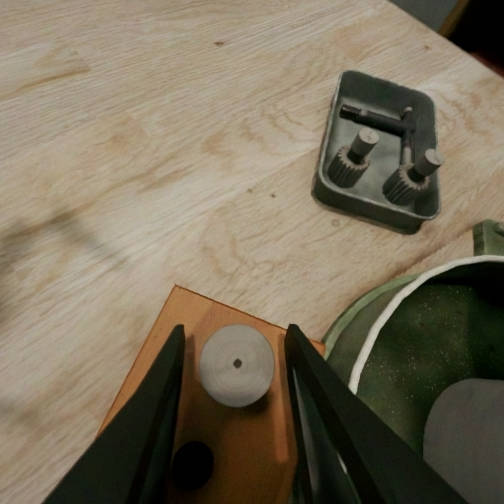

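execute_actions([
  {"rows":[[-1.02,0.6,0.32,0.4,0,0,1,0.855,0.793,0.09,0.255,0,0,-0.2],[-1.02,0.6,0.32,0.4,0,0,1,0.855,0.793,0.09,0.255,0,0,-0.33],[-1.02,0.6,0.32,0.4,0,0,1,0.855,0.793,0.09,0.255,0,0,-0.4],[-1.02,0.6,0.32,0.4,0,0,1,0.855,0.793,0.1,0.255,0,0,-0.46]],"steps":12},
], pictures=false)

execute_actions([
  {"rows":[[-1.02,0.6,0.32,0.4,0,0,1,0.855,0.785,0.11,0.235,0,0,-0.46],[-1.02,0.6,0.32,0.4,0,0,1,0.855,0.778,0.115,0.22,0,0,-0.46],[-1.02,0.6,0.32,0.4,0,0,1,0.855,0.771,0.12,0.208,0,0,-0.46],[-1.02,0.6,0.32,0.4,0,0,1,0.855,0.764,0.125,0.196,0,0,-0.46],[-1.02,0.6,0.32,0.4,0,0,1,0.855,0.757,0.13,0.184,0,0,-0.46],[-1.02,0.6,0.32,0.4,0,0,1,0.855,0.75,0.135,0.172,0,0,-0.46],[-1.02,0.6,0.32,0.4,0,0,1,0.855,0.744,0.14,0.161,0,0,-0.46],[-1.02,0.6,0.32,0.4,0,0,1,0.855,0.738,0.145,0.15,0,0,-0.46],[-1.02,0.6,0.32,0.4,0,0,1,0.855,0.732,0.15,0.139,0,0,-0.46],[-1.02,0.6,0.32,0.4,0,0,1,0.855,0.726,0.155,0.128,0,0,-0.46],[-1.02,0.6,0.32,0.4,0,0,1,0.855,0.72,0.16,0.117,0,0,-0.46],[-1.02,0.6,0.32,0.4,0,0,1,0.855,0.714,0.166,0.106,0,0,-0.46],[-1.02,0.6,0.32,0.4,0,0,1,0.855,0.708,0.172,0.1,0,0,-0.46]]},
], pictures=false)

execute_actions([
  {"rows":[[-1.02,0.6,0.32,0.4,0,0,1,0.855,0.703,0.178,0.086,0,0,-0.46],[-1.02,0.6,0.32,0.4,0,0,1,0.855,0.698,0.184,0.075,0,0,-0.46],[-1.02,0.6,0.32,0.4,0,0,1,0.855,0.693,0.19,0.064,0,0,-0.46],[-1.02,0.6,0.32,0.4,0,0,1,0.855,0.688,0.196,0.053,0,0,-0.46],[-1.02,0.6,0.32,0.4,0,0,1,0.855,0.684,0.202,0.043,0,0,-0.46],[-1.02,0.6,0.32,0.4,0,0,1,0.855,0.68,0.208,0.033,0,0,-0.46],[-1.02,0.6,0.32,0.4,0,0,1,0.855,0.676,0.214,0.023,0,0,-0.46],[-1.02,0.6,0.32,0.4,0,0,1,0.855,0.672,0.22,0.013,0,0,-0.46],[-1.02,0.6,0.32,0.4,0,0,1,0.855,0.668,0.226,0.003,0,0,-0.46],[-1.02,0.6,0.32,0.4,0,0,1,0.855,0.664,0.232,-0.007,0,0,-0.46],[-1.02,0.6,0.32,0.4,0,0,1,0.855,0.66,0.239,-0.017,0,0,-0.46],[-1.02,0.6,0.32,0.4,0,0,1,0.855,0.656,0.246,-0.022,0,0,-0.46]]},
])

Scene clock: 330.43 s of 4200.00 s.
left_arm: end_effector_position=(+0.1321, -0.0011, +0.2774) grip_measured=+1.000 end_effector_quat_wxyz=(+0.644, +0.334, +0.582, -0.368) | right_arm: end_effector_position=(+0.2004, -0.0923, +0.0722) grip_measured=-0.412 end_effector_quat_wxyz=(+0.462, -0.371, +0.775, +0.220)
Joint positions: left_arm=[-1.018  0.601  0.3    0.401  0.008  0.001  0.094] | right_arm=[ 0.858  0.817  0.079  0.24  -0.004 -0.004  0.028]
Joint velocities: left_arm=[ 0.002 -0.002  0.007 -0.037  0.066 -0.007  0.   ] | right_arm=[-0.007  0.007 -0.002 -0.051 -0.007 -0.037  0.   ]
Steps of this call (steps 1 to 15: the robot went on to your last target; steps 16 to 90: nothing new was sent; then 21.47 s passed at rest; steps 91 to 102: all 12 steps of this action). Readings (joint positions):
91: left_arm=[-1.018 0.601 0.300 0.401 0.008 0.001] | right_arm=[0.858 0.817 0.079 0.238 -0.004 -0.004]
92: left_arm=[-1.018 0.601 0.300 0.401 0.008 0.001] | right_arm=[0.858 0.817 0.079 0.239 -0.004 -0.004]
94: left_arm=[-1.018 0.601 0.300 0.401 0.008 0.001] | right_arm=[0.858 0.817 0.079 0.240 -0.004 -0.004]
98: left_arm=[-1.018 0.601 0.300 0.401 0.008 0.001] | right_arm=[0.858 0.817 0.079 0.240 -0.004 -0.004]
102: the state above

Scene clock: 330.93 s of 4200.00 s.
left_arm: end_effector_position=(+0.1321, -0.0011, +0.2774) grip_measured=+1.000 end_effector_quat_wxyz=(+0.644, +0.334, +0.582, -0.368) | right_arm: end_effector_position=(+0.2006, -0.0921, +0.0899) grip_measured=-0.412 end_effector_quat_wxyz=(+0.464, -0.371, +0.773, +0.221)
Joint positions: left_arm=[-1.018  0.601  0.3    0.401  0.008  0.001  0.094] | right_arm=[ 0.858  0.736  0.136  0.11  -0.004 -0.004  0.028]
Joint velocities: left_arm=[-0.007  0.007 -0.002  0.022 -0.066 -0.037  0.   ] | right_arm=[-0.012 -0.076  0.081 -0.066  0.022 -0.007  0.   ]
Steps of this call (steps 1 to 15: all 15 steps of this action). Readings (joint positions):
1: left_arm=[-1.018 0.601 0.300 0.401 0.008 0.001] | right_arm=[0.858 0.817 0.079 0.240 -0.004 -0.004]
2: left_arm=[-1.018 0.601 0.300 0.401 0.008 0.001] | right_arm=[0.858 0.814 0.079 0.238 -0.004 -0.004]
4: left_arm=[-1.018 0.601 0.300 0.401 0.008 0.001] | right_arm=[0.858 0.801 0.082 0.222 -0.004 -0.004]
8: left_arm=[-1.018 0.601 0.300 0.401 0.008 0.001] | right_arm=[0.858 0.775 0.101 0.176 -0.004 -0.004]
15: the state above

Scene clock: 331.43 s of 4200.00 s.
left_arm: end_effector_position=(+0.1321, -0.0011, +0.2774) grip_measured=+1.000 end_effector_quat_wxyz=(+0.644, +0.334, +0.582, -0.368) | right_arm: end_effector_position=(+0.2009, -0.0916, +0.1109) grip_measured=-0.412 end_effector_quat_wxyz=(+0.465, -0.370, +0.773, +0.222)
Joint positions: left_arm=[-1.018  0.601  0.3    0.401  0.008  0.001  0.094] | right_arm=[ 0.858  0.682  0.212 -0.018 -0.004 -0.004  0.028]
Joint velocities: left_arm=[-0.017 -0.002  0.002 -0.007  0.007 -0.051  0.   ] | right_arm=[ 0.007 -0.027  0.056 -0.125  0.066  0.022  0.   ]
Steps of this call (steps 1 to 15: all 15 steps of this action). Readings (joint positions):
1: left_arm=[-1.018 0.601 0.300 0.401 0.008 0.001] | right_arm=[0.858 0.733 0.139 0.104 -0.004 -0.004]
2: left_arm=[-1.018 0.601 0.300 0.401 0.008 0.001] | right_arm=[0.858 0.731 0.143 0.095 -0.004 -0.004]
4: left_arm=[-1.018 0.601 0.300 0.401 0.008 0.001] | right_arm=[0.858 0.723 0.151 0.074 -0.004 -0.004]
8: left_arm=[-1.018 0.601 0.300 0.401 0.008 0.001] | right_arm=[0.858 0.706 0.173 0.032 -0.004 -0.004]
15: the state above

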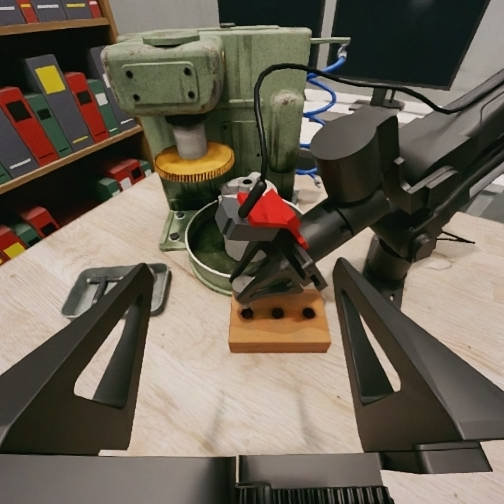

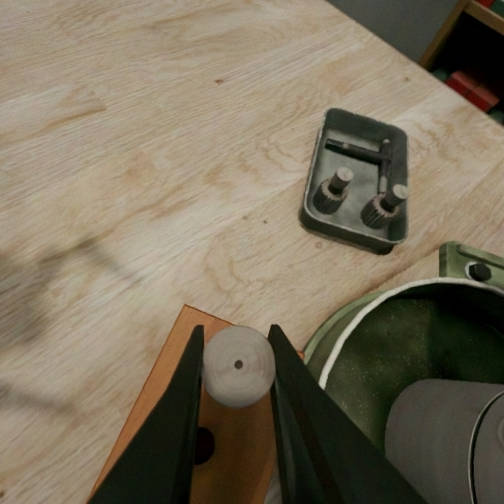

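execute_actions([
  {"rows":[[-1.02,0.6,0.32,0.4,0,0,1,0.855,0.64,0.28,-0.07,0,0,-0.46],[-1.02,0.6,0.32,0.4,0,0,1,0.855,0.625,0.315,-0.12,0,0,-0.46],[-1.02,0.6,0.32,0.4,0,0,1,0.855,0.61,0.35,-0.17,0,0,-0.46],[-1.02,0.6,0.32,0.4,0,0,1,0.855,0.595,0.385,-0.22,0,0,-0.46],[-1.02,0.6,0.32,0.4,0,0,1,0.855,0.58,0.42,-0.27,0,0,-0.46],[-1.02,0.6,0.32,0.4,0,0,1,0.855,0.565,0.455,-0.32,0,0,-0.46],[-1.02,0.6,0.32,0.4,0,0,1,0.855,0.55,0.49,-0.37,0,0,-0.46],[-1.02,0.6,0.32,0.4,0,0,1,0.855,0.535,0.525,-0.42,0,0,-0.46],[-1.02,0.6,0.32,0.4,0,0,1,0.855,0.52,0.56,-0.47,0,0,-0.46],[-1.02,0.6,0.32,0.4,0,0,1,0.855,0.505,0.595,-0.52,0,0,-0.46],[-1.02,0.6,0.32,0.4,0,0,1,0.855,0.49,0.63,-0.57,0,0,-0.46],[-1.02,0.6,0.32,0.4,0,0,1,0.855,0.48,0.665,-0.62,0,0,-0.46],[-1.02,0.6,0.32,0.4,0,0,1,0.855,0.47,0.7,-0.67,0,0,-0.46],[-1.02,0.6,0.32,0.4,0,0,1,0.855,0.46,0.735,-0.712,0,0,-0.46]]},
], pictures=false)

execute_actions([
  {"rows":[[-1.02,0.6,0.32,0.4,0,0,1,0.855,0.46,0.735,-0.712,0,0,-0.46],[-1.02,0.6,0.32,0.4,0,0,1,0.82,0.46,0.735,-0.712,0,0,-0.46],[-1.02,0.6,0.32,0.4,0,0,1,0.77,0.46,0.735,-0.712,0,0,-0.46],[-1.02,0.6,0.32,0.4,0,0,1,0.72,0.46,0.735,-0.712,0,0,-0.46],[-1.02,0.6,0.32,0.4,0,0,1,0.67,0.46,0.735,-0.712,0,0,-0.46],[-1.02,0.6,0.32,0.4,0,0,1,0.62,0.46,0.735,-0.712,0,0,-0.46],[-1.02,0.6,0.32,0.4,0,0,1,0.57,0.46,0.735,-0.712,0,0,-0.46],[-1.02,0.6,0.32,0.4,0,0,1,0.52,0.46,0.735,-0.712,0,0,-0.46],[-1.02,0.6,0.32,0.4,0,0,1,0.47,0.46,0.735,-0.712,0,0,-0.46],[-1.02,0.6,0.32,0.4,0,0,1,0.42,0.46,0.735,-0.712,0,0,-0.46],[-1.02,0.6,0.32,0.4,0,0,1,0.37,0.46,0.735,-0.712,0,0,-0.46],[-1.02,0.6,0.32,0.4,0,0,1,0.32,0.46,0.735,-0.712,0,0,-0.46],[-1.02,0.6,0.32,0.4,0,0,1,0.27,0.46,0.735,-0.712,0,0,-0.46],[-1.02,0.6,0.32,0.4,0,0,1,0.23,0.46,0.735,-0.712,0,0,-0.46],[-1.02,0.6,0.32,0.4,0,0,1,0.2,0.46,0.735,-0.712,0,0,-0.46]]},
], pictures=false)

execute_actions([
  {"steps":25},
])

Scene clock: 360.83 s of 4200.00 s.
left_arm: end_effector_position=(+0.1321, -0.0011, +0.2774) grip_measured=+1.000 end_effector_quat_wxyz=(+0.644, +0.334, +0.582, -0.368) | right_arm: end_effector_position=(+0.1805, -0.1167, +0.2576) grip_measured=-0.412 end_effector_quat_wxyz=(+0.509, -0.357, +0.745, +0.242)
Joint positions: left_arm=[-1.018  0.601  0.3    0.401  0.008  0.001  0.094] | right_arm=[ 0.858  0.491  0.681 -0.563 -0.004 -0.004  0.028]
Joint velocities: left_arm=[ 0.002 -0.012  0.012 -0.081  0.007 -0.037  0.   ] | right_arm=[-0.007 -0.295  0.73  -0.857  0.037  0.022 -0.   ]
Steps of this call (steps 1 to 30: the robot went on to your last target; steps 31 to 90: nothing new was sent; then 25.90 s passed at rest; steps 91 to 105: all 15 steps of this action). Readings (joint positions):
91: left_arm=[-1.018 0.601 0.300 0.401 0.008 0.001] | right_arm=[0.858 0.680 0.219 -0.052 -0.004 -0.004]
92: left_arm=[-1.018 0.601 0.300 0.401 0.008 0.001] | right_arm=[0.858 0.674 0.231 -0.077 -0.004 -0.004]
94: left_arm=[-1.018 0.601 0.300 0.401 0.008 0.001] | right_arm=[0.858 0.653 0.279 -0.146 -0.004 -0.004]
98: left_arm=[-1.018 0.601 0.300 0.401 0.008 0.001] | right_arm=[0.858 0.592 0.428 -0.288 -0.004 -0.004]
105: the state above

Scene clock: 361.33 s of 4200.00 s.
left_arm: end_effector_position=(+0.1321, -0.0011, +0.2775) grip_measured=+1.000 end_effector_quat_wxyz=(+0.644, +0.334, +0.582, -0.368) | right_arm: end_effector_position=(+0.2439, -0.2427, +0.2419) grip_measured=-0.412 end_effector_quat_wxyz=(+0.514, -0.127, +0.845, +0.075)
Joint positions: left_arm=[-1.018  0.601  0.3    0.401  0.008  0.001  0.094] | right_arm=[ 0.265  0.473  0.718 -0.724  0.001 -0.004  0.028]
Joint velocities: left_arm=[-0.007  0.002 -0.012 -0.051 -0.037  0.066  0.   ] | right_arm=[-1.14  -0.012 -0.002 -0.037  0.11   0.022 -0.   ]
Steps of this call (steps 1 to 15: all 15 steps of this action). Readings (joint positions):
1: left_arm=[-1.018 0.601 0.300 0.401 0.008 0.001] | right_arm=[0.858 0.482 0.701 -0.587 -0.004 -0.004]
2: left_arm=[-1.018 0.601 0.300 0.401 0.008 0.001] | right_arm=[0.853 0.477 0.713 -0.605 -0.006 -0.004]
4: left_arm=[-1.018 0.601 0.300 0.401 0.008 0.001] | right_arm=[0.800 0.473 0.718 -0.636 -0.012 -0.004]
8: left_arm=[-1.018 0.601 0.300 0.401 0.008 0.001] | right_arm=[0.606 0.473 0.718 -0.697 -0.007 -0.004]
15: the state above

Scene clock: 362.17 s of 4200.00 s.
left_arm: end_effector_position=(+0.1321, -0.0011, +0.2775) grip_measured=+1.000 end_effector_quat_wxyz=(+0.644, +0.334, +0.582, -0.368) | right_arm: end_effector_position=(+0.2469, -0.2567, +0.2404) grip_measured=-0.412 end_effector_quat_wxyz=(+0.513, -0.101, +0.850, +0.057)
Joint positions: left_arm=[-1.018  0.601  0.3    0.401  0.008  0.001  0.094] | right_arm=[ 0.208  0.473  0.718 -0.731  0.008 -0.004  0.028]
Joint velocities: left_arm=[-0.007 -0.022 -0.012 -0.007  0.125  0.007  0.   ] | right_arm=[-0.007 -0.017  0.012 -0.007 -0.022 -0.022  0.001]
Steps of this call (steps 1 to 25: the robot went on to your last target). Readings (joint positions):
1: left_arm=[-1.018 0.601 0.300 0.401 0.008 0.001] | right_arm=[0.234 0.473 0.718 -0.725 0.004 -0.004]
2: left_arm=[-1.018 0.601 0.300 0.401 0.008 0.001] | right_arm=[0.217 0.473 0.718 -0.726 0.008 -0.004]
4: left_arm=[-1.018 0.601 0.300 0.401 0.008 0.001] | right_arm=[0.208 0.473 0.718 -0.728 0.008 -0.004]
8: left_arm=[-1.018 0.601 0.300 0.401 0.008 0.001] | right_arm=[0.208 0.473 0.718 -0.730 0.008 -0.004]
25: the state above

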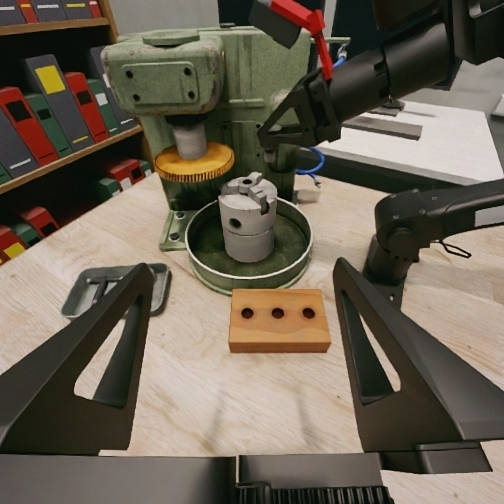

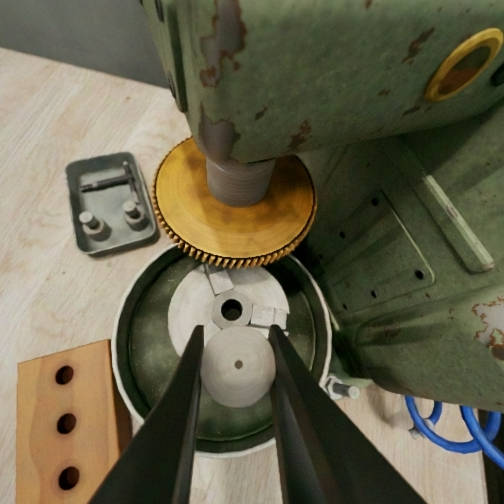

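execute_actions([
  {"rows":[[-1.02,0.6,0.32,0.4,0,0,1,0.2,0.485,0.71,-0.66,-0.012,0,-0.46],[-1.02,0.6,0.32,0.4,0,0,1,0.2,0.495,0.703,-0.64,-0.012,0,-0.46],[-1.02,0.6,0.32,0.4,0,0,1,0.2,0.505,0.696,-0.62,-0.012,0,-0.46],[-1.02,0.6,0.32,0.4,0,0,1,0.2,0.515,0.689,-0.6,-0.012,0,-0.46],[-1.02,0.6,0.32,0.4,0,0,1,0.2,0.525,0.682,-0.585,-0.012,0,-0.46],[-1.02,0.6,0.32,0.4,0,0,1,0.2,0.535,0.675,-0.57,-0.012,0,-0.46],[-1.02,0.6,0.32,0.4,0,0,1,0.2,0.545,0.668,-0.555,-0.012,0,-0.46],[-1.02,0.6,0.32,0.4,0,0,1,0.2,0.555,0.66,-0.54,-0.012,0,-0.46],[-1.02,0.6,0.32,0.4,0,0,1,0.2,0.565,0.652,-0.525,-0.012,0,-0.46],[-1.02,0.6,0.32,0.4,0,0,1,0.2,0.575,0.644,-0.51,-0.012,0,-0.46],[-1.02,0.6,0.32,0.4,0,0,1,0.2,0.585,0.636,-0.495,-0.012,0,-0.46],[-1.02,0.6,0.32,0.4,0,0,1,0.2,0.596,0.628,-0.481,-0.012,0,-0.46],[-1.02,0.6,0.32,0.4,0,0,1,0.2,0.607,0.621,-0.481,-0.012,0,-0.46]]},
], pictures=false)

execute_actions([
  {"steps":20},
])

zoom_image(camera="cam_left_wrist", region=[170,80,330,240])

Scene clock: 380.50 s of 4200.00 s.
left_arm: end_effector_position=(+0.1321, -0.0011, +0.2775) grip_measured=+1.000 end_effector_quat_wxyz=(+0.644, +0.334, +0.582, -0.368) | right_arm: end_effector_position=(+0.2776, -0.2472, +0.2082) grip_measured=-0.412 end_effector_quat_wxyz=(+0.494, -0.105, +0.861, +0.059)
Joint positions: left_arm=[-1.018  0.601  0.3    0.401  0.008  0.001  0.094] | right_arm=[ 0.208  0.601  0.626 -0.555 -0.004 -0.004  0.028]
Joint velocities: left_arm=[ 0.007 -0.012 -0.002  0.007 -0.11  -0.066  0.   ] | right_arm=[ 0.002  0.144 -0.144  0.081 -0.022  0.007 -0.   ]
Steps of this call (steps 1 to 15: the robot went on to your last target; steps 16 to 90: nothing new was sent; then 14.83 s passed at rest; steps 91 to 105: all 15 steps of this action). Readings (joint positions):
91: left_arm=[-1.018 0.601 0.300 0.401 0.008 0.001] | right_arm=[0.208 0.473 0.718 -0.729 0.006 -0.004]
92: left_arm=[-1.018 0.601 0.300 0.401 0.008 0.001] | right_arm=[0.208 0.475 0.717 -0.722 0.004 -0.004]
94: left_arm=[-1.018 0.601 0.300 0.401 0.008 0.001] | right_arm=[0.208 0.487 0.710 -0.695 0.001 -0.004]
98: left_arm=[-1.018 0.601 0.300 0.401 0.008 0.001] | right_arm=[0.208 0.531 0.681 -0.636 -0.003 -0.004]
105: the state above

Scene clock: 381.17 s of 4200.00 s.
left_arm: end_effector_position=(+0.1321, -0.0011, +0.2775) grip_measured=+1.000 end_effector_quat_wxyz=(+0.644, +0.334, +0.582, -0.368) | right_arm: end_effector_position=(+0.2814, -0.2462, +0.2108) grip_measured=-0.412 end_effector_quat_wxyz=(+0.502, -0.105, +0.856, +0.061)
Joint positions: left_arm=[-1.018  0.601  0.3    0.401  0.008  0.001  0.094] | right_arm=[ 0.208  0.606  0.62  -0.525 -0.004 -0.004  0.028]
Joint velocities: left_arm=[ 0.007  0.002 -0.007  0.081  0.022  0.037  0.   ] | right_arm=[ 0.002 -0.002  0.007  0.007 -0.022  0.007  0.   ]
Steps of this call (steps 1 to 20: the robot went on to your last target). Readings (joint positions):
1: left_arm=[-1.018 0.601 0.300 0.401 0.008 0.001] | right_arm=[0.208 0.605 0.622 -0.552 -0.004 -0.004]
2: left_arm=[-1.018 0.601 0.300 0.401 0.008 0.001] | right_arm=[0.208 0.606 0.620 -0.550 -0.004 -0.004]
4: left_arm=[-1.018 0.601 0.300 0.401 0.008 0.001] | right_arm=[0.208 0.606 0.620 -0.544 -0.004 -0.004]
8: left_arm=[-1.018 0.601 0.300 0.401 0.008 0.001] | right_arm=[0.208 0.606 0.620 -0.531 -0.004 -0.004]
20: the state above

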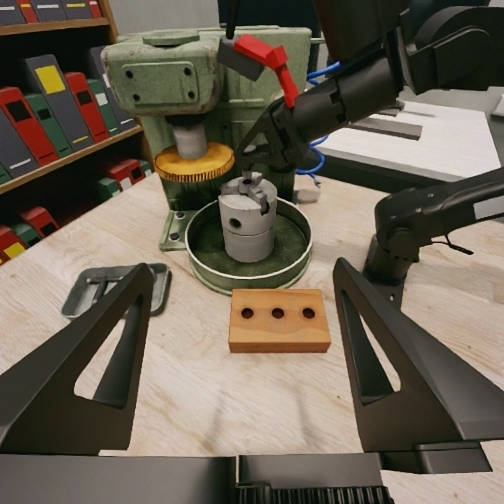

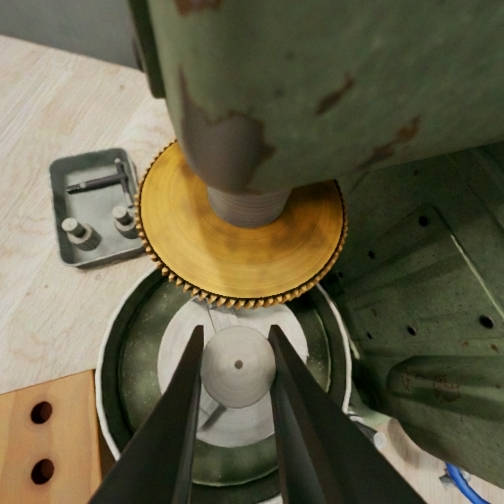

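Region (170, 80, 330, 240) of cam_left_wrist's 504x504 image, scaled by 3.150, with more detail than that image has.

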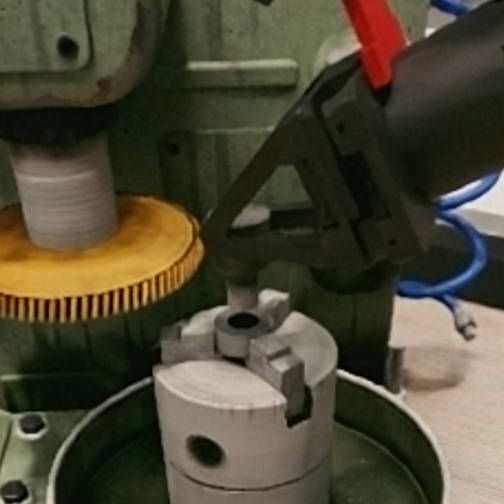

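execute_actions([
  {"rows":[[-1.02,0.6,0.32,0.4,0,0,1,0.2,0.585,0.615,-0.465,-0.012,0,-0.46],[-1.02,0.6,0.32,0.4,0,0,1,0.2,0.583,0.612,-0.46,-0.012,0,-0.46],[-1.02,0.6,0.32,0.4,0,0,1,0.2,0.581,0.608,-0.457,-0.012,0,-0.46],[-1.02,0.6,0.32,0.4,0,0,1,0.2,0.579,0.603,-0.454,-0.012,0,-0.46],[-1.02,0.6,0.32,0.4,0,0,1,0.2,0.577,0.598,-0.451,-0.012,0,-0.46],[-1.02,0.6,0.32,0.4,0,0,1,0.2,0.575,0.593,-0.448,-0.012,0,-0.46],[-1.02,0.6,0.32,0.4,0,0,1,0.2,0.573,0.588,-0.445,-0.012,0,-0.46],[-1.02,0.6,0.32,0.4,0,0,1,0.2,0.571,0.583,-0.442,-0.012,0,-0.46],[-1.02,0.6,0.32,0.4,0,0,1,0.2,0.569,0.578,-0.439,-0.012,0,-0.46],[-1.02,0.6,0.32,0.4,0,0,1,0.2,0.567,0.573,-0.436,-0.012,0,-0.46],[-1.02,0.6,0.32,0.4,0,0,1,0.2,0.565,0.568,-0.433,-0.012,0,-0.46],[-1.02,0.6,0.32,0.4,0,0,1,0.2,0.564,0.562,-0.432,-0.012,0,-0.46]]},
], pictures=false)

execute_actions([
  {"steps":20},
])

zoom_image(camera="cam_left_wrist", region=[170,80,330,240])

Scene clock: 400.13 s of 4200.00 s.
left_arm: end_effector_position=(+0.1321, -0.0011, +0.2775) grip_measured=+1.000 end_effector_quat_wxyz=(+0.644, +0.334, +0.582, -0.368) | right_arm: end_effector_position=(+0.2822, -0.2460, +0.2001) grip_measured=-0.412 end_effector_quat_wxyz=(+0.505, -0.105, +0.854, +0.061)
Joint positions: left_arm=[-1.018  0.601  0.3    0.401  0.008  0.001  0.094] | right_arm=[ 0.208  0.59   0.568 -0.48  -0.004 -0.004  0.028]
Joint velocities: left_arm=[ 0.002  0.002 -0.012  0.007  0.007 -0.007  0.   ] | right_arm=[-0.012 -0.017 -0.017  0.051  0.022 -0.037  0.001]
Steps of this call (steps 1 to 15: the robot went on to your last target; steps 16 to 90: nothing new was sent; then 15.47 s passed at rest; steps 91 to 105: all 15 steps of this action). Readings (joint positions):
91: left_arm=[-1.018 0.601 0.300 0.401 0.008 0.001] | right_arm=[0.208 0.606 0.620 -0.523 -0.004 -0.004]
92: left_arm=[-1.018 0.601 0.300 0.401 0.008 0.001] | right_arm=[0.208 0.606 0.620 -0.521 -0.004 -0.004]
94: left_arm=[-1.018 0.601 0.300 0.401 0.008 0.001] | right_arm=[0.208 0.606 0.618 -0.512 -0.004 -0.004]
98: left_arm=[-1.018 0.601 0.300 0.401 0.008 0.001] | right_arm=[0.208 0.606 0.599 -0.493 -0.004 -0.004]
105: the state above

Scene clock: 400.80 s of 4200.00 s.
left_arm: end_effector_position=(+0.1321, -0.0011, +0.2775) grip_measured=+1.000 end_effector_quat_wxyz=(+0.644, +0.334, +0.582, -0.368) | right_arm: end_effector_position=(+0.2826, -0.2459, +0.2006) grip_measured=-0.412 end_effector_quat_wxyz=(+0.507, -0.105, +0.854, +0.061)
Joint positions: left_arm=[-1.018  0.601  0.3    0.401  0.008  0.001  0.094] | right_arm=[ 0.208  0.59   0.567 -0.476 -0.004 -0.004  0.028]
Joint velocities: left_arm=[-0.012  0.007 -0.002  0.007  0.051 -0.051  0.   ] | right_arm=[ 0.017 -0.002 -0.002 -0.022 -0.051 -0.022 -0.001]
Steps of this call (steps 1 to 15: the robot went on to your last target; steps 16 to 20: nothing new was sent). Readings (joint positions):
1: left_arm=[-1.018 0.601 0.300 0.401 0.008 0.001] | right_arm=[0.208 0.590 0.567 -0.480 -0.004 -0.004]
2: left_arm=[-1.018 0.601 0.300 0.401 0.008 0.001] | right_arm=[0.208 0.590 0.567 -0.479 -0.004 -0.004]
4: left_arm=[-1.018 0.601 0.300 0.401 0.008 0.001] | right_arm=[0.208 0.590 0.567 -0.478 -0.004 -0.004]
8: left_arm=[-1.018 0.601 0.300 0.401 0.008 0.001] | right_arm=[0.208 0.590 0.567 -0.477 -0.004 -0.004]
20: the state above
All arms were judged still, so your last target was given up. Only a new action makes them travel on or press farther. Fingers that are still opening or closing keep moving.

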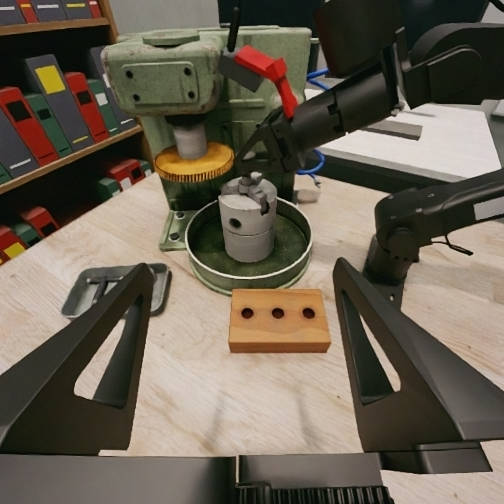

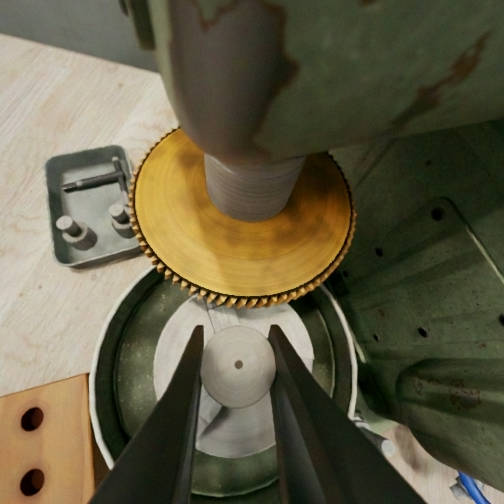

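Region (170, 80, 330, 240) of cam_left_wrist's 504x504 image, scaled by 3.150, with more detail than that image has.

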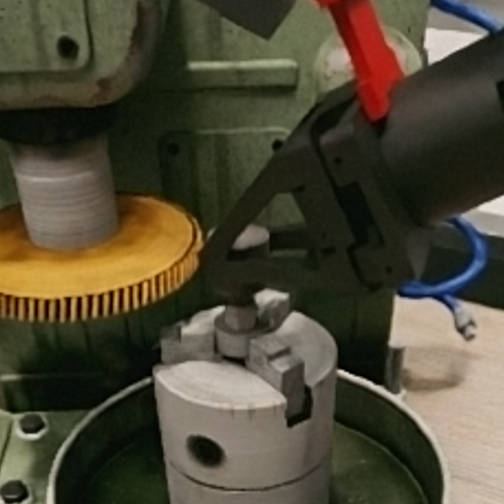

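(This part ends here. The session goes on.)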